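# Place build plate from box onto 3-D printer bed

## Task

Take the build plate resting on the cardboard box and set it on the 3-D printer's bed with the coated side facing up, its side edges and back edge lined up with the edges of the bed, and the printer still upright. The other objects next to and behind the printer must stay roughly where they were and keep the same orientation. The result only counts if it stays that way without the robot holding anything, so release the plate and move the grippers away at the end.

## Robot and tools

Robot: two arms, left_arm and right_arm, each with a two-finger parallel gripper. Bases in the scene frame: left_arm at (+0.015, +0.270, 0) m, right_arm at (-0.031, -0.321, 0) m, both yawed slightly. Scene frame: origin on the table top midway between the arms, +x out over the table, +z up, left_arm on the +y side. The arm names do not correspond to the left or right of any image. Gripper frame: fingers extend along its +z, and they open and close along its y. The reported end_effector_position is the point between the finger pads, roughly 1 cm short of the fingertips. A reference image (printer card page 5) shows the intended result; show_instructions displays it again.

Row format (used by both execute_actions and move): a single flat list of 14 numbers, each in [-1, 1]. The first 7 belong to left_arm, the next 7 to right_arm, each group ordered dx, dy, dz, rx, ry, rz, opening. dx..rz are an offset, not a pose: they describe the target relative to that gripper's pose in the most recent result that showed it (before any such result, and for the second or later call inside one reply, relative to where the robot is when the command starts). The offset is expressed in the gripper's own axes. Scale: 1.0 equals 0.6 m for dx, dy, dz and 180 degrees for the rotation; rx, ry, rz form one rotation vector. Opening is absolute: +1 is fully open (0.094 m), -1 is closed. Every row is measured from the same base pose, not chained from the row before.

execute_actions: argument actions is a list holding one item or none. Empty list: just returns the current state. {"rows": [...], "steps": n}: up to 15 rows, n at most 15 (default 15), each step lasting 1/30 s; the final row is repeated if rows run out. {"steps": n} without rows: waits until n steps (up to 300) have passed since the previous result, with your reply time included. Optional pictures (boolean) controls whether camera images come back. A refused call sends nothing.

move: target is one 14-number row as above; speed is the top path speed in m/s, 0.002 to 0.5 (default 0.25), turning capped at twice that in rad/s. Both grippers travel straight lines that finish together in 0.5 to 10 s; longer paths are cut off at 10 s. Openings are sent when the move starts. Paths do not avoid obstacles or the other arm, and grippers may lag, wander or overshoot the speed, notably at full reach. Faster contact and targets set deeper past a surface mean harder impacts and pressing. The result adds a move: line giving the ending (done, off_target, moving, held, fault) and any limits (paced = pose clipped; held = a check blocked steps, after which the arm may jump faster), plus each gripper's distance from its target.

wait: seconds from 0 to 10; the robot receives nothing new. zoom_image: camera (cam_head_left, cam_head_right, cam_high, cam_low, cam_left_wrist, cam_right_wrist) and region [x0, y0, x1, y1] in pixels of that camera's latest image, at most 504 by 504. read_manual: returns licence texts only. finished_scene: pass the current scene's number; it ends the scene irreversibly and reports success. Replying with no tool call also ends things.

Results: a state line per arm with position (m) and quat_wxyz in the scene frame (less accurate at long reach); grip_measured on the command scale; Joint positions whose last value is finger opening in metres; Hand target lines showing where each gripper is being driven; HELD marks steps where your command was partly not sent; pose unreachable means the clearance check altered or blocked an arm's command; FAULT and MOTOR HOT lines report stops and heating. Camera calibration (intrinsics, distortion, world-to-camera transforms) was supplied; wrist cameras are fisheye.

Control behaviour: each step the commanded pose is clipped to 70 mm and 16 degrees from the measured pose, then solved by damped IK with position favoured over orientation. Arms tend to finish a centimetre or more low, and repeated zero offsets let them sag, because zero offsets pull back toward the reference pose. To keep an arm still, send the correction to its desired pose in the first call of a reply and zeros afterwards, raising the aim if it still droops. Far targets may need several actions; after an action ends the arm continues only up to 70 mm further. The simulation keeps running while you think, so lengthy replies let the arms drift.

Gripping: to hold something, command an opening below grip_measured; about 0.03 lower grips firmly. Finger force is roughly 50 to 62 N per pad, weaker on very thin parts (under about 2 mm), with a brief spike at first contact. Readings may be off by about 1 mm per gripper. Holding loads heats motors: at 90 °C an arm stops for 10 s, at 100 °C it goes limp and drops. Occasional tugs on held parts or pushes on loose objects can occur.

Avoid: dropping or knocking anything off the table, tipping the printer, disturbing neighbouring objects, letting the arms collide or press on each other, hard slams and heavy pushing. End with the plate resting on its own, fingers open and grippers withdrawn.

Each tool is called by a JSON object that holds its "op" and its "data", one argument or row to a line.

Reference images:

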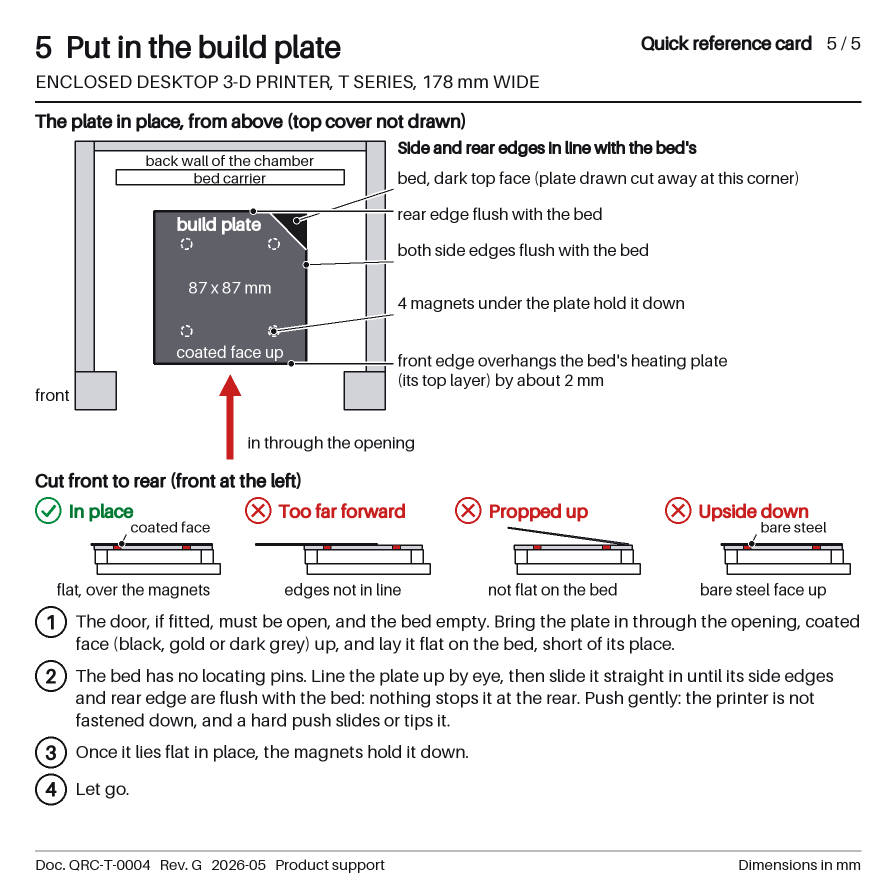

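## Session

{"op": "execute_actions", "data": {
  "actions": []
}}

Scene clock: 0.00 s of 4350.00 s.
left_arm: end_effector_position=(+0.3867, +0.2065, +0.4110) grip_measured=+1.000 end_effector_quat_wxyz=(+0.707, +0.068, +0.702, -0.057) | right_arm: end_effector_position=(+0.3479, -0.3723, +0.4127) grip_measured=+1.000 end_effector_quat_wxyz=(+0.709, +0.053, +0.702, -0.043)
Joint positions: left_arm=[-0.004  1.03   1.049 -0.012  0.009  0.016  0.094] | right_arm=[ 0.005  1.053  1.062  0.001 -0.004  0.014  0.094]
Joint velocities: left_arm=[-0.012 -0.022 -0.007  0.007  0.051  0.007  0.   ] | right_arm=[-0.002 -0.007 -0.002  0.051 -0.007 -0.066  0.   ]
Hand target (left_arm): +0.382, +0.207, +0.427; +0.722, +0.067, +0.686, -0.057
Hand target (right_arm): +0.346, -0.372, +0.414; +0.709, +0.052, +0.702, -0.044

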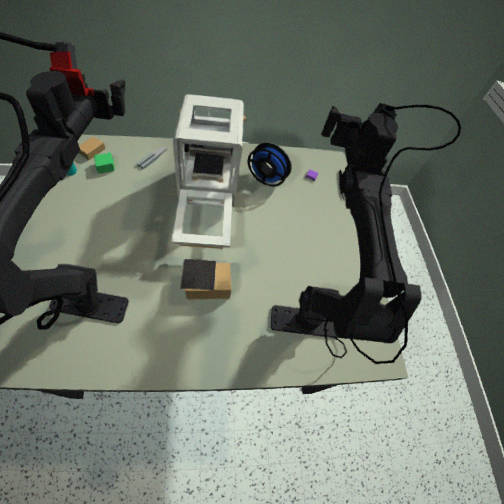

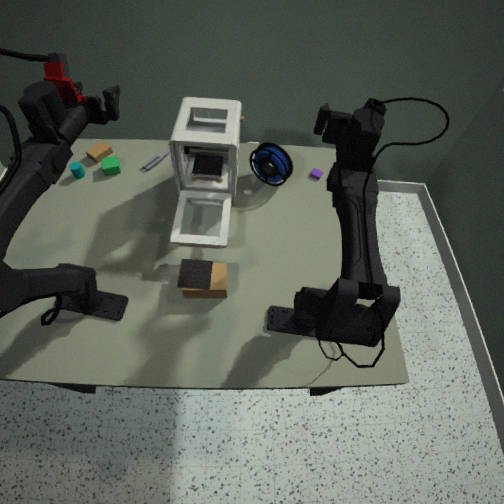

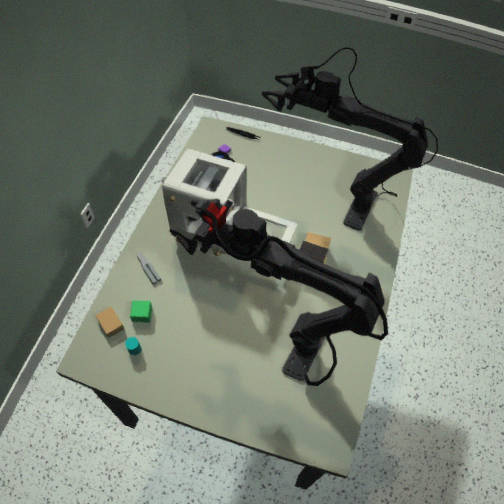

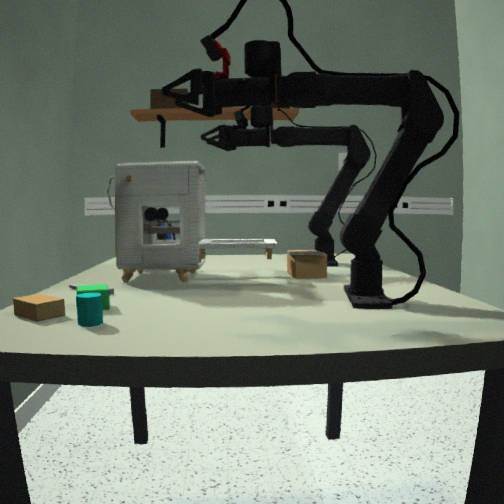

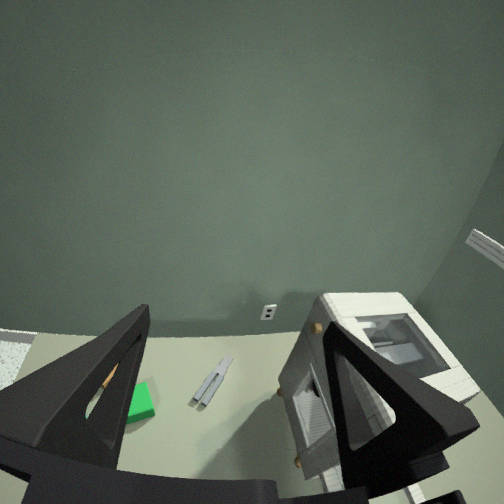

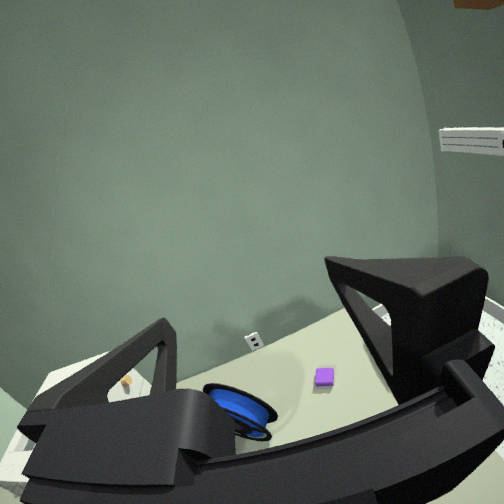

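{"op": "zoom_image", "data": {
  "camera": "cam_head_left",
  "region": [150, 90, 270, 310]
}}

{"op": "zoom_image", "data": {
  "camera": "cam_low",
  "region": [100, 150, 340, 300]
}}

{"op": "zoom_image", "data": {
  "camera": "cam_head_right",
  "region": [150, 90, 270, 310]
}}

Region (150, 90, 270, 310) of cam_head_left's 504x504 image, scaled by 2.291, with more detail than that image has; it fills the left 275 columns of this view, and the rest is white.

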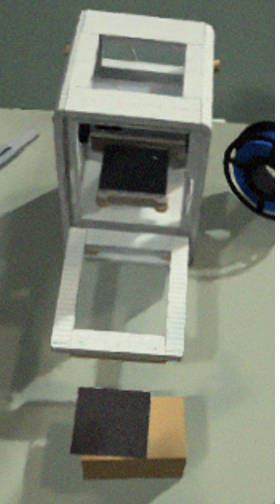

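Region (100, 150, 340, 300) of cam_low's 504x504 image, scaled by 2.100, with more detail than that image has; it fills the top 315 rows of this view, and the rest is white.

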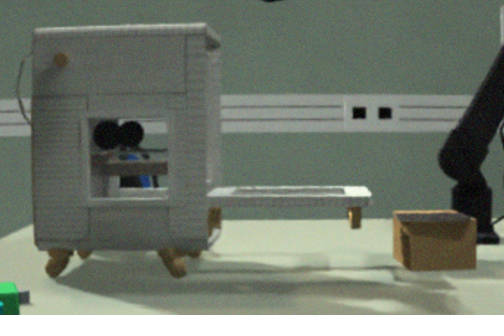

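Region (150, 90, 270, 310) of cam_head_right's 504x504 image, scaled by 2.291, with more detail than that image has; it fills the left 275 columns of this view, and the rest is white.

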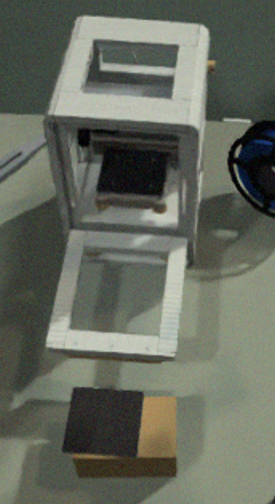

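{"op": "move", "data": {
  "target": [0.41,-0.3715,-0.4655,0.4417,0.1793,0.1548,1, 0,0,0,0,0,0,1],
  "speed": 0.25
}}

Scene clock: 68.80 s of 4350.00 s.
left_arm: end_effector_position=(+0.0763, +0.0406, +0.1619) grip_measured=+1.000 end_effector_quat_wxyz=(+0.293, +0.656, +0.622, -0.310) | right_arm: end_effector_position=(+0.3479, -0.3723, +0.4127) grip_measured=+1.000 end_effector_quat_wxyz=(+0.709, +0.053, +0.702, -0.043)
Joint positions: left_arm=[-0.777  0.695  0.609 -0.73   0.51   0.478  0.094] | right_arm=[ 0.005  1.053  1.062  0.001 -0.004  0.014  0.094]
Joint velocities: left_arm=[ 0.002  0.007  0.022 -0.007 -0.037 -0.051  0.   ] | right_arm=[ 0.007  0.002  0.002 -0.037  0.007 -0.022  0.   ]
Hand target (left_arm): +0.076, +0.036, +0.164; +0.298, +0.656, +0.617, -0.315
Hand target (right_arm): +0.348, -0.372, +0.413; +0.709, +0.053, +0.702, -0.043
Off the commanded pose (left_arm): 0.003 m, 1 deg.
Off the commanded pose (right_arm): 0.000 m, 0 deg.
After step 90, 62.10 s passed at rest.
move: done
camera_calibration (this result's frames):
cam_left_wrist: T_world_to_cam=[[-0.982871, -0.0164753, 0.183557, 0.0413323], [-0.0784013, 0.938755, -0.335548, 0.0710432], [-0.166787, -0.344191, -0.923967, 0.285858], [0, 0, 0, 1]] pos_world=[0.0938714, 0.0323786, 0.280375]

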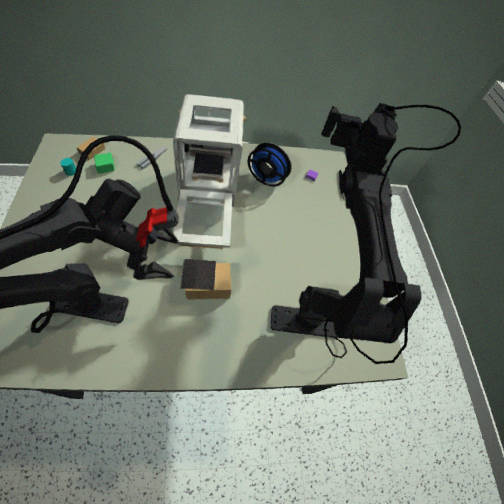

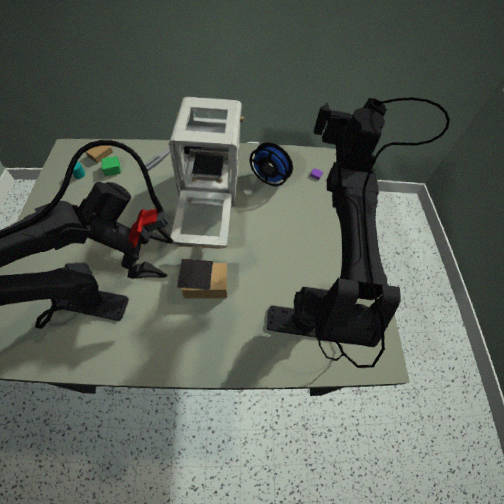

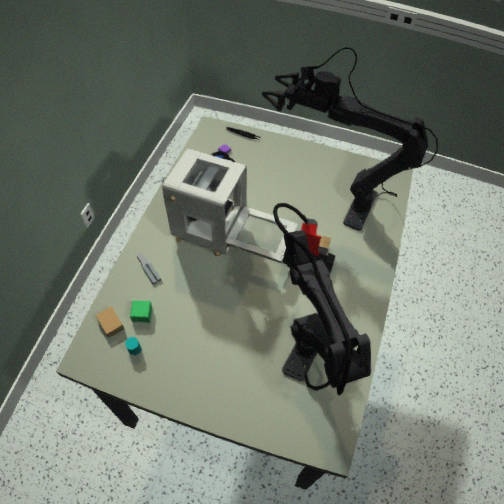

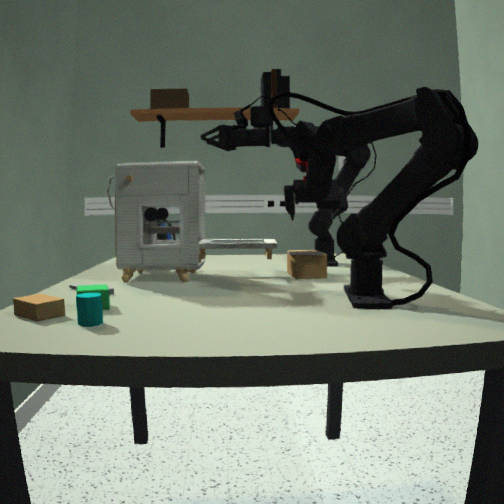

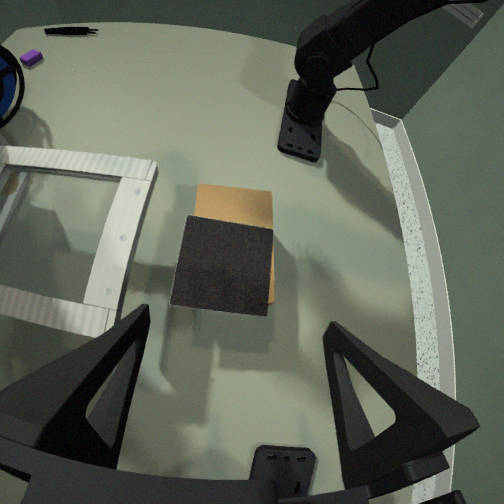

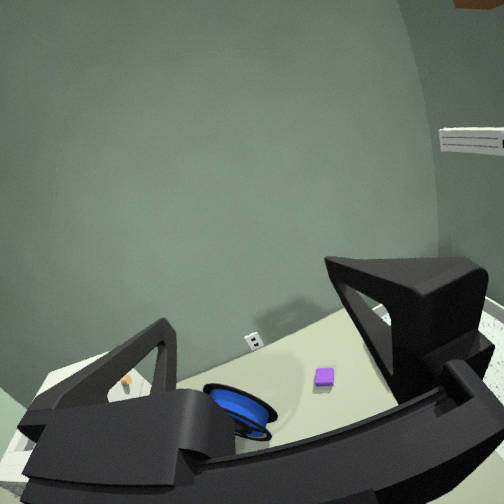

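{"op": "move", "data": {
  "target": [0.0625,0.012,0.1123,0.0059,-0.0527,0.0045,1, 0,0,0,0,0,0,1],
  "speed": 0.1
}}

Scene clock: 88.70 s of 4350.00 s.
left_arm: end_effector_position=(+0.0840, +0.0138, +0.0892) grip_measured=+1.000 end_effector_quat_wxyz=(+0.340, +0.638, +0.592, -0.357) | right_arm: end_effector_position=(+0.3479, -0.3723, +0.4127) grip_measured=+1.000 end_effector_quat_wxyz=(+0.709, +0.053, +0.702, -0.043)
Joint positions: left_arm=[-0.769  0.803  0.223 -0.085  0.585  0.422  0.094] | right_arm=[ 0.005  1.053  1.062  0.001 -0.004  0.014  0.094]
Joint velocities: left_arm=[-0.007  0.002  0.007  0.022 -0.037 -0.007  0.   ] | right_arm=[ 0.012 -0.012 -0.012  0.007 -0.051 -0.051  0.   ]
Hand target (left_arm): +0.083, +0.012, +0.090; +0.341, +0.636, +0.588, -0.365
Hand target (right_arm): +0.348, -0.372, +0.413; +0.709, +0.053, +0.702, -0.043
Off the commanded pose (left_arm): 0.003 m, 1 deg.
Off the commanded pose (right_arm): 0.000 m, 0 deg.
After step 90, 15.17 s passed at rest.
move: done
camera_calibration (this result's frames):
cam_left_wrist: T_world_to_cam=[[-0.983279, 0.0260975, 0.180224, 0.0615615], [-0.062978, 0.879876, -0.471012, 0.0840298], [-0.170867, -0.474487, -0.86352, 0.207559], [0, 0, 0, 1]] pos_world=[0.101289, 0.0229415, 0.207715]

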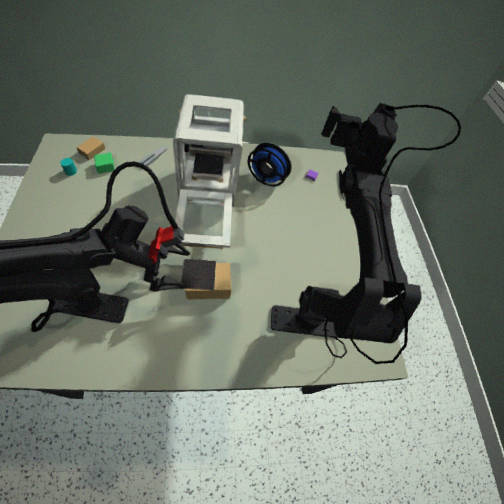

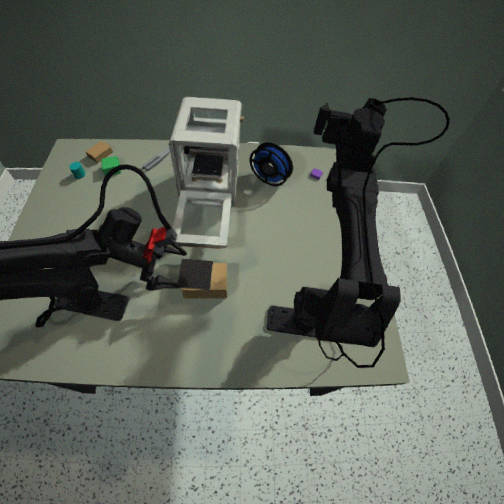

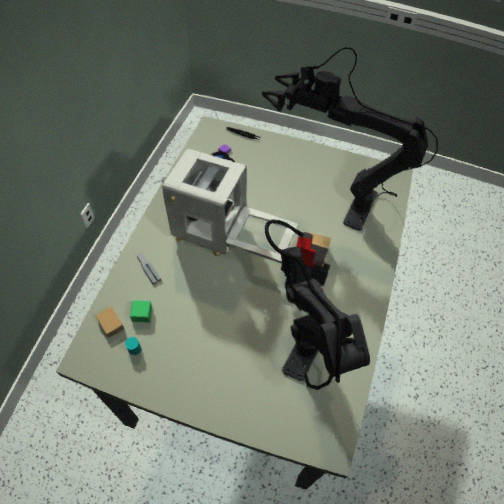

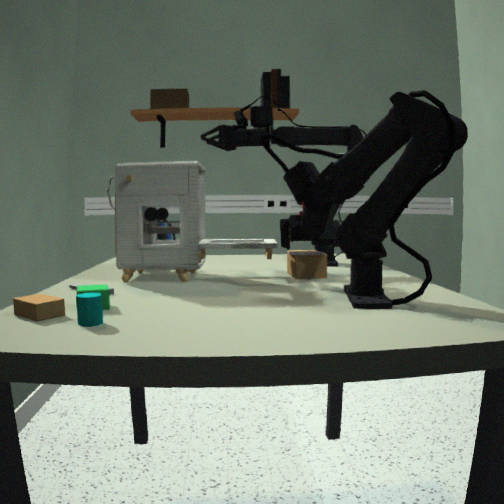

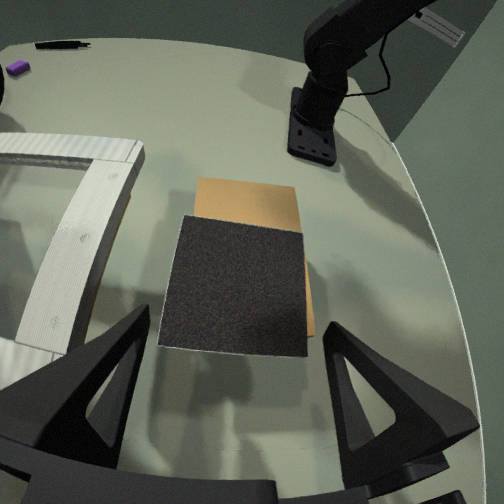

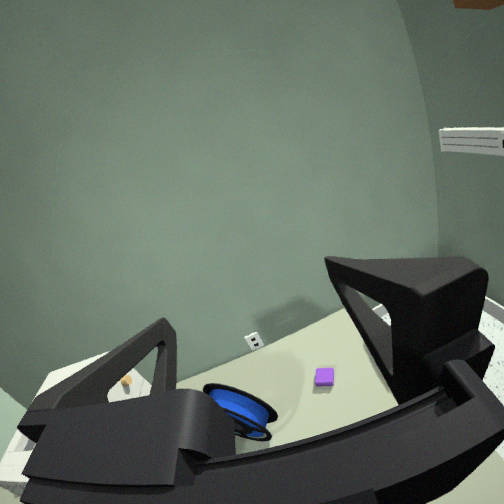

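{"op": "move", "data": {
  "target": [0.0267,0.0005,0.0203,0,0,0,1, 0,0,0,0,0,0,1],
  "speed": 0.03
}}

Scene clock: 95.63 s of 4350.00 s.
left_arm: end_effector_position=(+0.0849, +0.0142, +0.0683) grip_measured=+1.000 end_effector_quat_wxyz=(+0.334, +0.638, +0.597, -0.354) | right_arm: end_effector_position=(+0.3479, -0.3723, +0.4127) grip_measured=+1.000 end_effector_quat_wxyz=(+0.709, +0.053, +0.702, -0.043)
Joint positions: left_arm=[-0.769  0.882  0.164  0.037  0.579  0.422  0.094] | right_arm=[ 0.005  1.053  1.062  0.001 -0.004  0.014  0.094]
Joint velocities: left_arm=[ 0.007  0.007 -0.002  0.022 -0.007 -0.037  0.   ] | right_arm=[-0.002  0.007 -0.012 -0.037 -0.022  0.022  0.   ]
Hand target (left_arm): +0.084, +0.012, +0.069; +0.340, +0.638, +0.592, -0.357
Hand target (right_arm): +0.348, -0.372, +0.413; +0.709, +0.053, +0.702, -0.043
Off the commanded pose (left_arm): 0.003 m, 1 deg.
Off the commanded pose (right_arm): 0.000 m, 0 deg.
After step 90, 2.80 s passed at rest.
move: done
camera_calibration (this result's frames):
cam_left_wrist: T_world_to_cam=[[-0.982167, 0.0183423, 0.187113, 0.065705], [-0.0706458, 0.886293, -0.457704, 0.0735645], [-0.174233, -0.462761, -0.869192, 0.190342], [0, 0, 0, 1]] pos_world=[0.102894, 0.021678, 0.18682]

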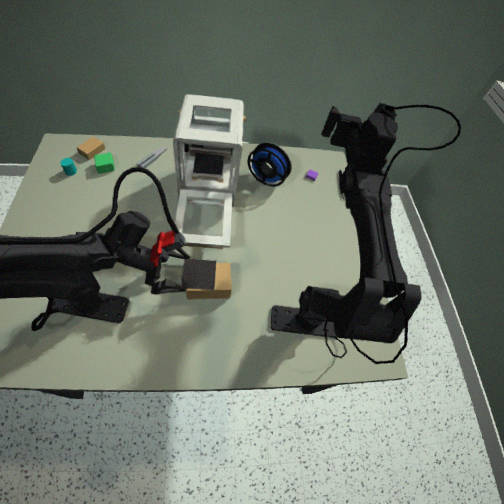

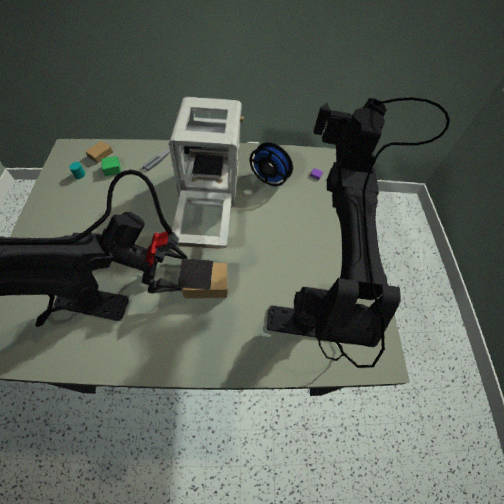

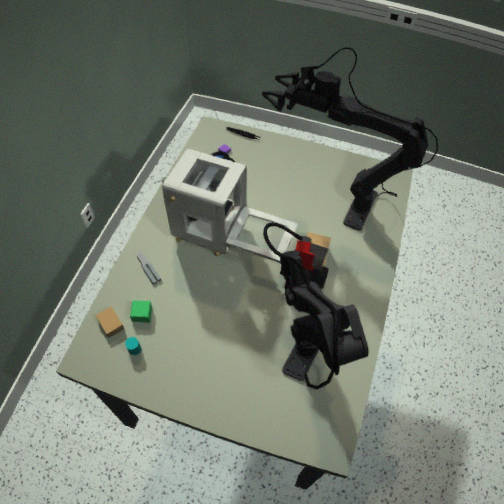

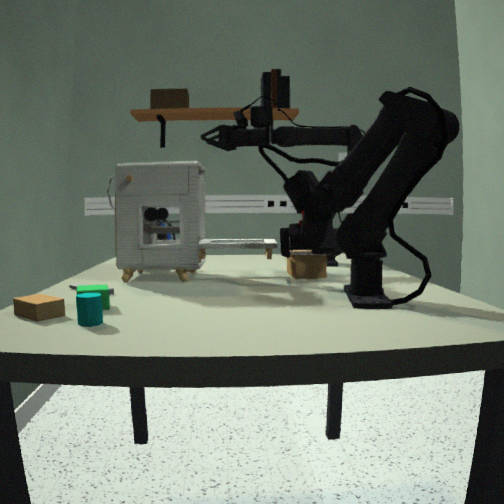

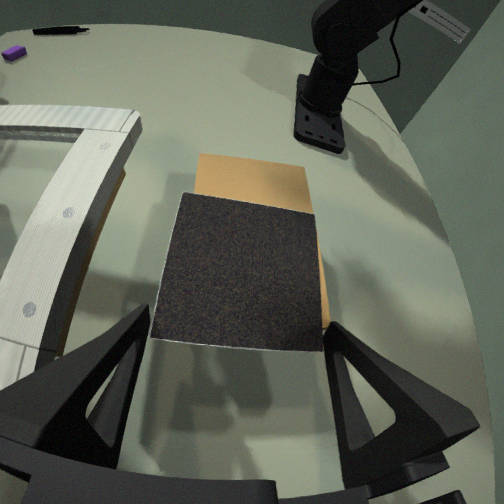

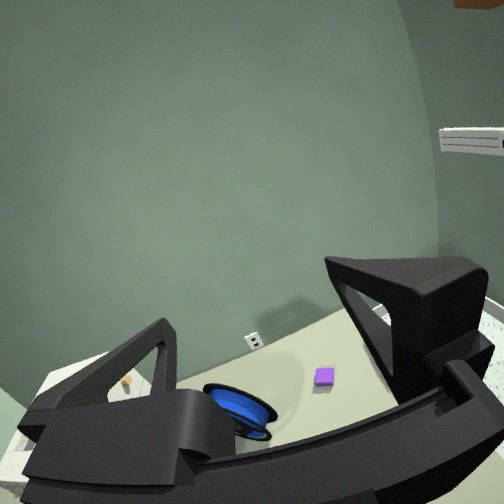

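{"op": "execute_actions", "data": {
  "actions": [
    {"rows":[[-0.002,0,0.003,0,0,0,0.95,0,0,0,0,0,0,1],[-0.002,0,0.003,0,0,0,0.92,0,0,0,0,0,0,1],[-0.002,0,0.003,0,0,0,0.89,0,0,0,0,0,0,1],[-0.002,0,0.003,0,0,0,0.87,0,0,0,0,0,0,1],[-0.002,0,0.003,0,0,0,0.85,0,0,0,0,0,0,1],[-0.002,0,0.003,0,0,0,0.83,0,0,0,0,0,0,1],[-0.002,0,0.003,0,0,0,0.8,0,0,0,0,0,0,1]],"steps":15}
  ]
}}

Scene clock: 98.77 s of 4350.00 s.
left_arm: end_effector_position=(+0.0852, +0.0140, +0.0686) grip_measured=+0.808 end_effector_quat_wxyz=(+0.335, +0.638, +0.597, -0.353) | right_arm: end_effector_position=(+0.3479, -0.3723, +0.4127) grip_measured=+1.000 end_effector_quat_wxyz=(+0.709, +0.053, +0.702, -0.043)
Joint positions: left_arm=[-0.769  0.883  0.164  0.039  0.578  0.422  0.085] | right_arm=[ 0.005  1.053  1.062  0.001 -0.004  0.014  0.094]
Joint velocities: left_arm=[-0.007  0.007 -0.007  0.11   0.007 -0.022  0.   ] | right_arm=[-0.002  0.007 -0.012  0.022 -0.11   0.007  0.   ]
Hand target (left_arm): +0.085, +0.012, +0.068; +0.334, +0.638, +0.597, -0.354
Hand target (right_arm): +0.348, -0.372, +0.413; +0.709, +0.053, +0.702, -0.043
Off the commanded pose (left_arm): 0.002 m, 0 deg.
Off the commanded pose (right_arm): 0.000 m, 0 deg.
Steps of this call (steps 1 to 79: nothing new was sent; steps 80 to 94: all 15 steps of this action). Readings (end_effector_position):
80: left_arm (+0.0851, +0.0140, +0.0686) | right_arm (+0.3479, -0.3723, +0.4127)
81: left_arm (+0.0851, +0.0140, +0.0686) | right_arm (+0.3479, -0.3723, +0.4127)
83: left_arm (+0.0852, +0.0140, +0.0686) | right_arm (+0.3479, -0.3723, +0.4127)
87: left_arm (+0.0852, +0.0140, +0.0686) | right_arm (+0.3479, -0.3723, +0.4127)
94: the state above
camera_calibration (this result's frames):
cam_left_wrist: T_world_to_cam=[[-0.982502, 0.0176736, 0.18541, 0.0661792], [-0.0706489, 0.885725, -0.458803, 0.0739642], [-0.172331, -0.463874, -0.868978, 0.190352], [0, 0, 0, 1]] pos_world=[0.10305, 0.021618, 0.187077]

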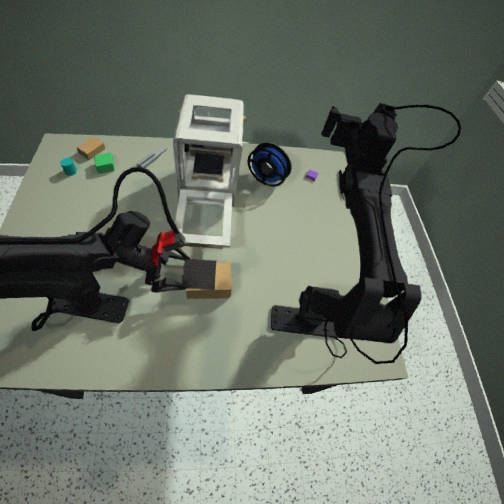

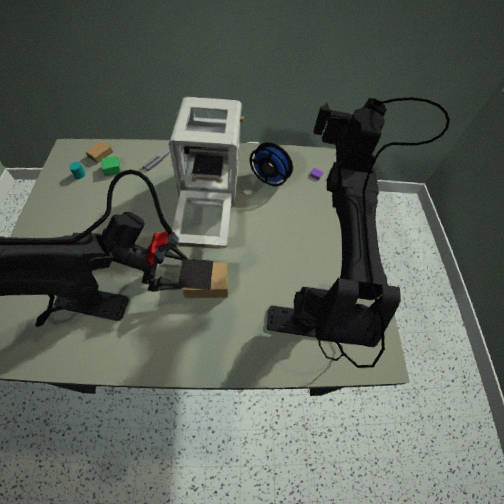

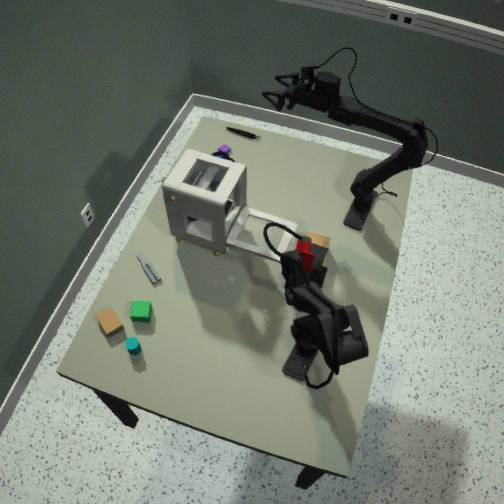

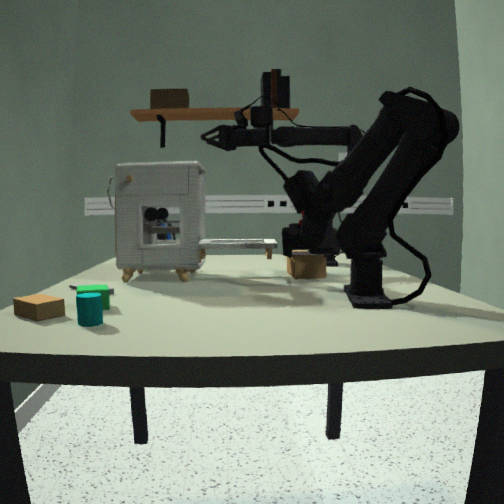

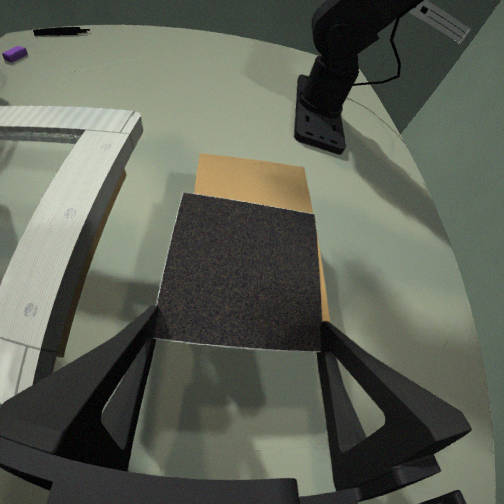

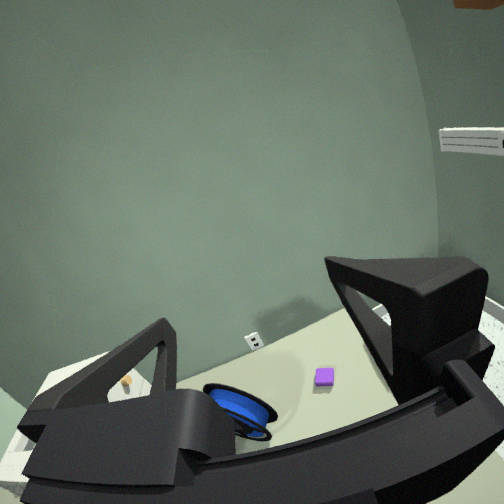

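{"op": "execute_actions", "data": {
  "actions": [
    {"rows":[[0,0,0,0,0,0,0.76,0,0,0,0,0,0,1]],"steps":12}
  ]
}}

{"op": "zoom_image", "data": {
  "camera": "cam_left_wrist",
  "region": [130, 270, 350, 380]
}}

Scene clock: 102.30 s of 4350.00 s.
left_arm: end_effector_position=(+0.0852, +0.0141, +0.0685) grip_measured=+0.774 end_effector_quat_wxyz=(+0.335, +0.638, +0.597, -0.353) | right_arm: end_effector_position=(+0.3479, -0.3723, +0.4127) grip_measured=+1.000 end_effector_quat_wxyz=(+0.709, +0.053, +0.702, -0.043)
Joint positions: left_arm=[-0.769  0.883  0.164  0.039  0.578  0.422  0.083] | right_arm=[ 0.005  1.053  1.062  0.001 -0.004  0.014  0.094]
Joint velocities: left_arm=[ 0.002 -0.002 -0.027 -0.007 -0.037 -0.007  0.   ] | right_arm=[ 0.007  0.002  0.007 -0.007  0.022 -0.022  0.   ]
Hand target (left_arm): +0.085, +0.014, +0.069; +0.335, +0.638, +0.597, -0.353
Hand target (right_arm): +0.348, -0.372, +0.413; +0.709, +0.053, +0.702, -0.043
Off the commanded pose (left_arm): 0.000 m, 0 deg.
Off the commanded pose (right_arm): 0.000 m, 0 deg.
Steps of this call (steps 1 to 90: nothing new was sent; then 0.13 s passed at rest; steps 91 to 102: all 12 steps of this action). Readings (end_effector_position):
91: left_arm (+0.0852, +0.0140, +0.0686) | right_arm (+0.3479, -0.3723, +0.4127)
92: left_arm (+0.0852, +0.0141, +0.0685) | right_arm (+0.3479, -0.3723, +0.4127)
94: left_arm (+0.0852, +0.0141, +0.0685) | right_arm (+0.3479, -0.3723, +0.4127)
98: left_arm (+0.0852, +0.0141, +0.0685) | right_arm (+0.3479, -0.3723, +0.4127)
102: the state above
camera_calibration (this result's frames):
cam_left_wrist: T_world_to_cam=[[-0.98246, 0.0176167, 0.185639, 0.0661412], [-0.0707531, 0.885865, -0.458516, 0.0738818], [-0.172528, -0.463608, -0.869081, 0.19033], [0, 0, 0, 1]] pos_world=[0.103046, 0.021624, 0.18701]

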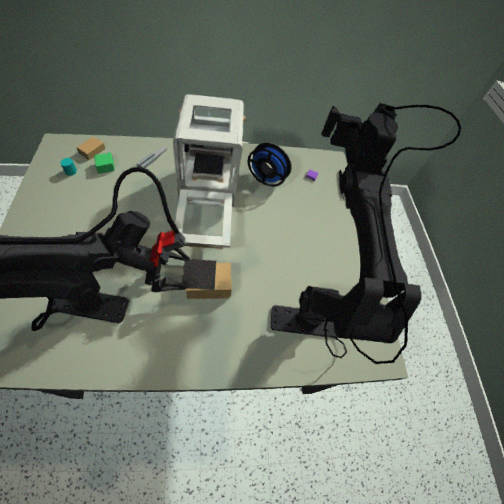

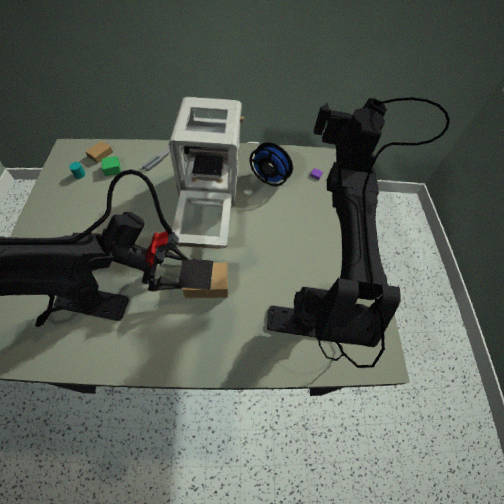

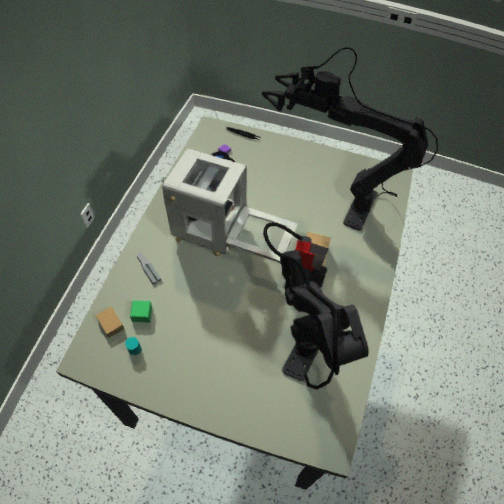

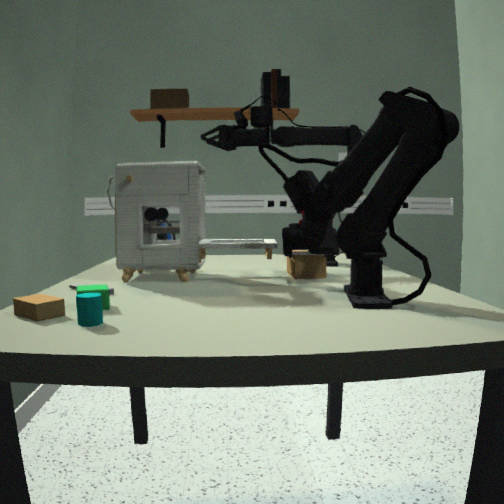

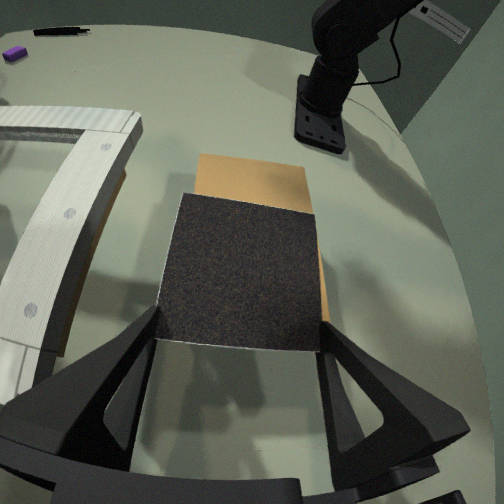

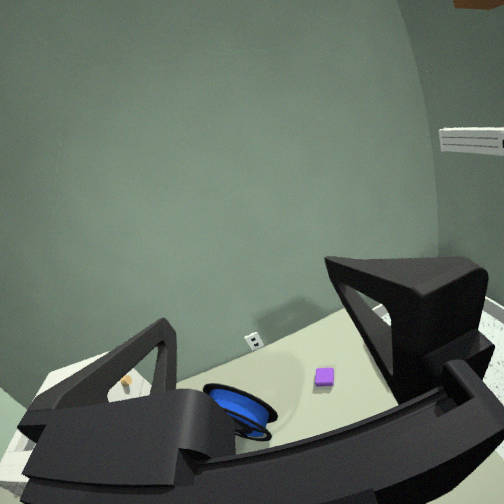

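Region (130, 270, 350, 380) of cam_left_wrist's 504x504 image, scaled by 2.291, with more detail than that image has.

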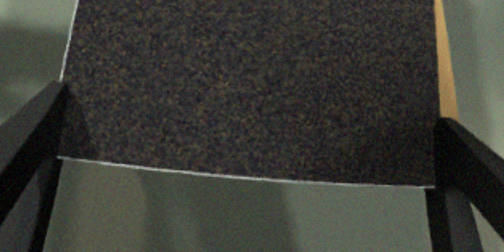

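{"op": "move", "data": {
  "target": [0.004,0,-0.016,0,0,0,0.71, 0,0,0,0,0,0,1],
  "speed": 0.02
}}

Scene clock: 107.10 s of 4350.00 s.
left_arm: end_effector_position=(+0.0866, +0.0219, +0.0683) grip_measured=+0.737 end_effector_quat_wxyz=(+0.332, +0.636, +0.603, -0.349) | right_arm: end_effector_position=(+0.3479, -0.3723, +0.4127) grip_measured=+1.000 end_effector_quat_wxyz=(+0.709, +0.053, +0.702, -0.043)
Joint positions: left_arm=[-0.735  0.834  0.164 -0.032  0.594  0.444  0.082] | right_arm=[ 0.005  1.053  1.062  0.001 -0.004  0.014  0.094]
Joint velocities: left_arm=[ 0.012 -0.002  0.007 -0.051 -0.022 -0.007 -0.   ] | right_arm=[-0.012  0.007 -0.007 -0.022  0.007  0.037  0.   ]
Hand target (left_arm): +0.086, +0.023, +0.071; +0.335, +0.638, +0.597, -0.353
Hand target (right_arm): +0.348, -0.372, +0.413; +0.709, +0.053, +0.702, -0.043
Off the commanded pose (left_arm): 0.004 m, 1 deg.
Off the commanded pose (right_arm): 0.000 m, 0 deg.
After step 90, 1.03 s passed at rest.
move: done
camera_calibration (this result's frames):
cam_left_wrist: T_world_to_cam=[[-0.982038, 0.00563653, 0.188599, 0.0674785], [-0.0810764, 0.889965, -0.448765, 0.0670909], [-0.170376, -0.455995, -0.873522, 0.193998], [0, 0, 0, 1]] pos_world=[0.104758, 0.0283731, 0.186843]

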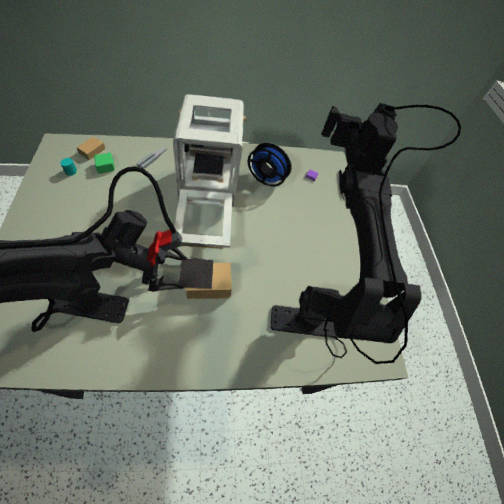

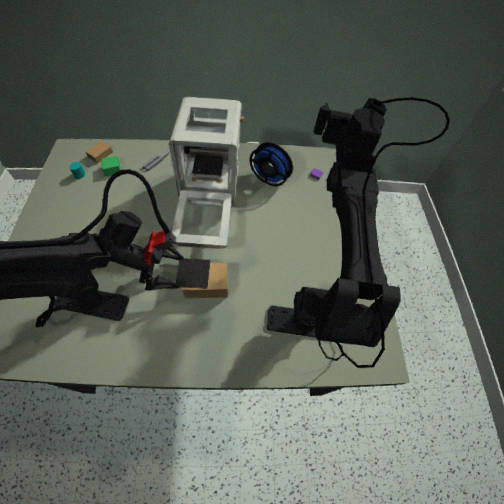

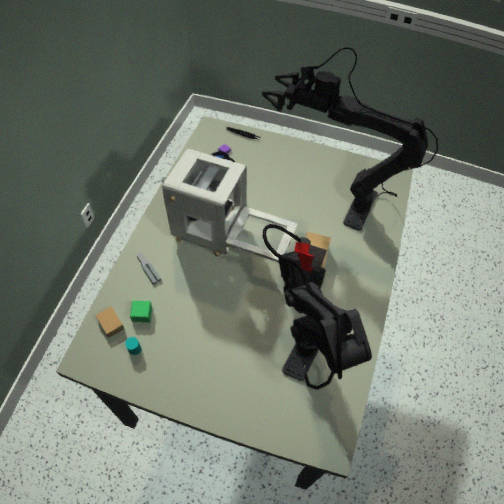

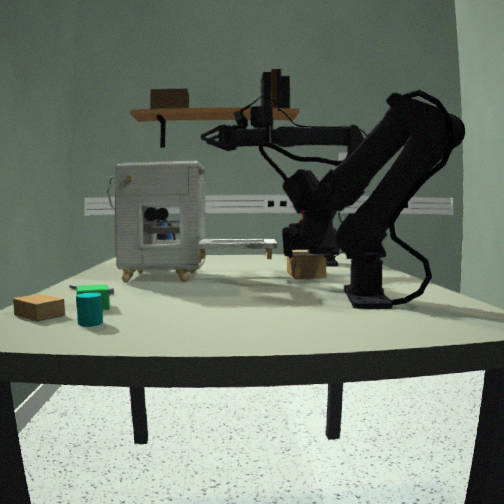

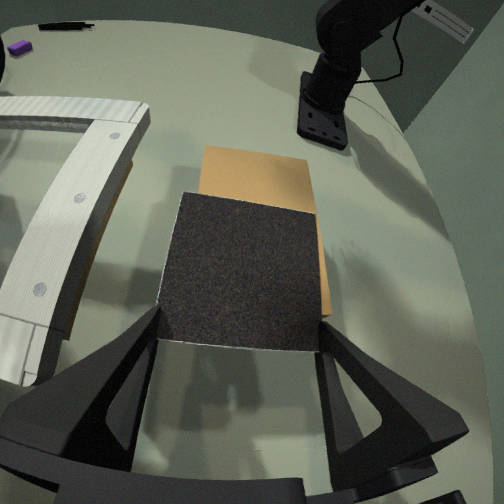

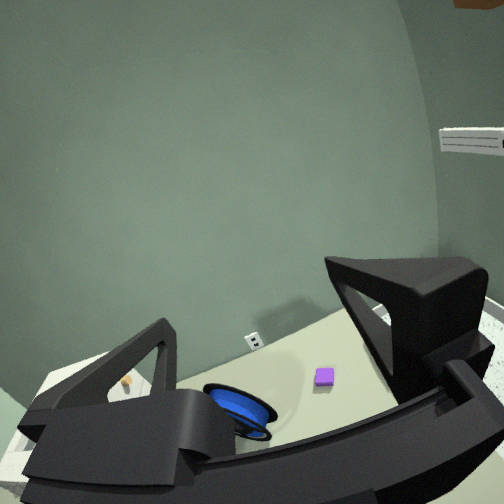

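{"op": "execute_actions", "data": {
  "actions": [
    {"rows":[[0,0,0,0,0,0,0.95,0,0,0,0,0,0,1]],"steps":10}
  ],
  "pictures": false
}}

{"op": "move", "data": {
  "target": [-0.009,0,0.015,0,-0.03,0,0.95, 0,0,0,0,0,0,1],
  "speed": 0.02
}}

Scene clock: 115.27 s of 4350.00 s.
left_arm: end_effector_position=(+0.0866, +0.0222, +0.0680) grip_measured=+0.948 end_effector_quat_wxyz=(+0.332, +0.637, +0.603, -0.349) | right_arm: end_effector_position=(+0.3479, -0.3723, +0.4127) grip_measured=+1.000 end_effector_quat_wxyz=(+0.709, +0.053, +0.702, -0.043)
Joint positions: left_arm=[-0.735  0.834  0.164 -0.034  0.593  0.446  0.092] | right_arm=[ 0.005  1.053  1.062  0.001 -0.004  0.014  0.094]
Joint velocities: left_arm=[ 0.002 -0.007  0.002  0.051 -0.037 -0.007 -0.   ] | right_arm=[-0.002  0.027 -0.012 -0.051 -0.037  0.022  0.   ]
Hand target (left_arm): +0.087, +0.022, +0.068; +0.332, +0.636, +0.602, -0.349
Hand target (right_arm): +0.348, -0.372, +0.413; +0.709, +0.053, +0.702, -0.043
Off the commanded pose (left_arm): 0.000 m, 0 deg.
Off the commanded pose (right_arm): 0.000 m, 0 deg.
Steps of this call (steps 1 to 90: nothing new was sent; then 4.83 s passed at rest; steps 91 to 100: all 10 steps of this action). Readings (end_effector_position):
91: left_arm (+0.0865, +0.0220, +0.0683) | right_arm (+0.3479, -0.3723, +0.4127)
92: left_arm (+0.0865, +0.0220, +0.0683) | right_arm (+0.3479, -0.3723, +0.4127)
94: left_arm (+0.0866, +0.0222, +0.0680) | right_arm (+0.3479, -0.3723, +0.4127)
98: left_arm (+0.0866, +0.0222, +0.0680) | right_arm (+0.3479, -0.3723, +0.4127)
100: the state above

Scene clock: 118.07 s of 4350.00 s.
left_arm: end_effector_position=(+0.0899, +0.0150, +0.0647) grip_measured=+0.948 end_effector_quat_wxyz=(+0.357, +0.619, +0.595, -0.366) | right_arm: end_effector_position=(+0.3479, -0.3723, +0.4127) grip_measured=+1.000 end_effector_quat_wxyz=(+0.709, +0.053, +0.702, -0.043)
Joint positions: left_arm=[-0.735  0.902  0.095  0.189  0.606  0.392  0.092] | right_arm=[ 0.005  1.053  1.062  0.001 -0.004  0.014  0.094]
Joint velocities: left_arm=[-0.002  0.002  0.002  0.037 -0.095  0.037 -0.001] | right_arm=[-0.007 -0.012  0.002 -0.037  0.051 -0.066  0.   ]
Hand target (left_arm): +0.086, +0.012, +0.068; +0.360, +0.620, +0.587, -0.377
Hand target (right_arm): +0.348, -0.372, +0.413; +0.709, +0.053, +0.702, -0.043
Off the commanded pose (left_arm): 0.006 m, 2 deg.
Off the commanded pose (right_arm): 0.000 m, 0 deg.
move: done
camera_calibration (this result's frames):
cam_left_wrist: T_world_to_cam=[[-0.982372, 0.00173851, 0.186926, 0.0716427], [-0.0952282, 0.855825, -0.508423, 0.0774772], [-0.16086, -0.517262, -0.840574, 0.186154], [0, 0, 0, 1]] pos_world=[0.107702, 0.0298587, 0.182475]

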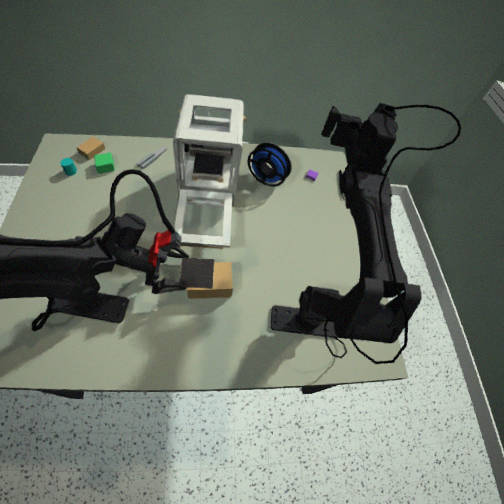

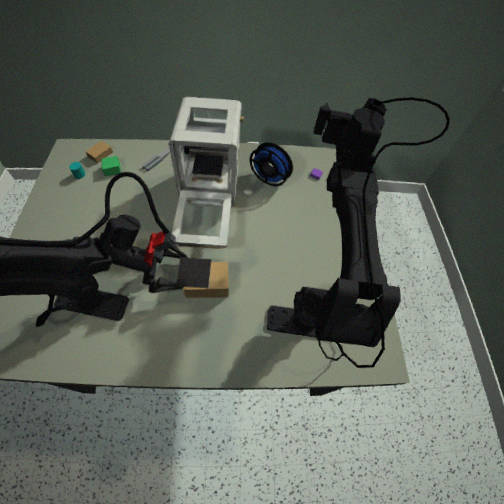

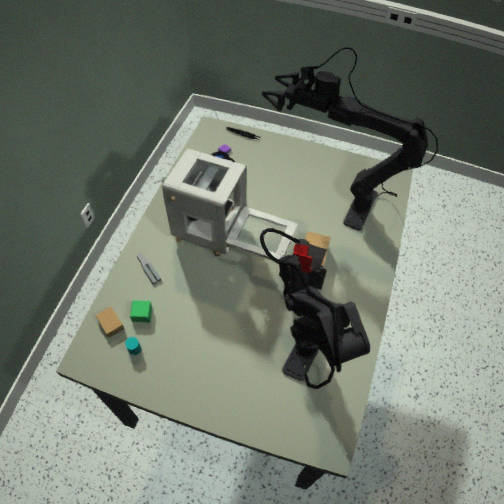

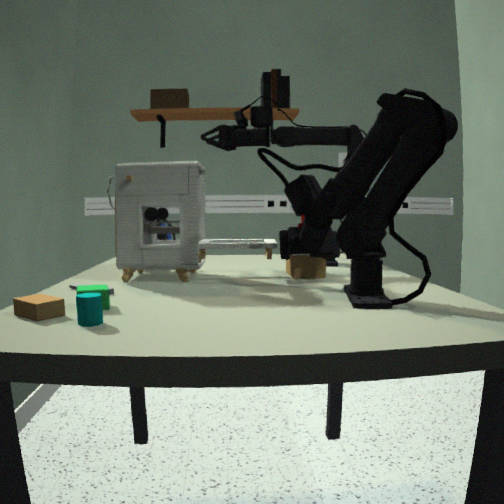

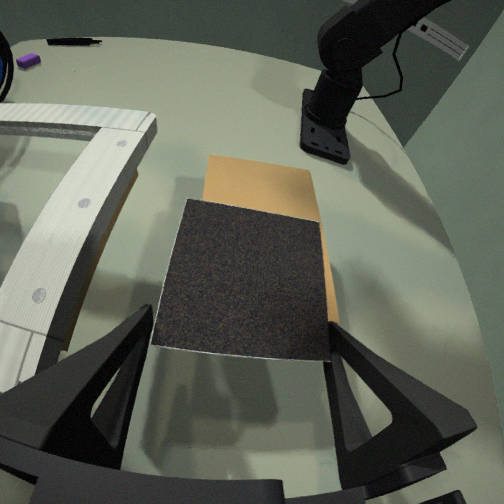

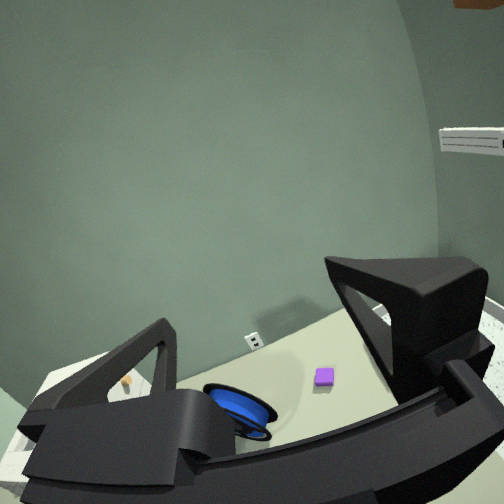

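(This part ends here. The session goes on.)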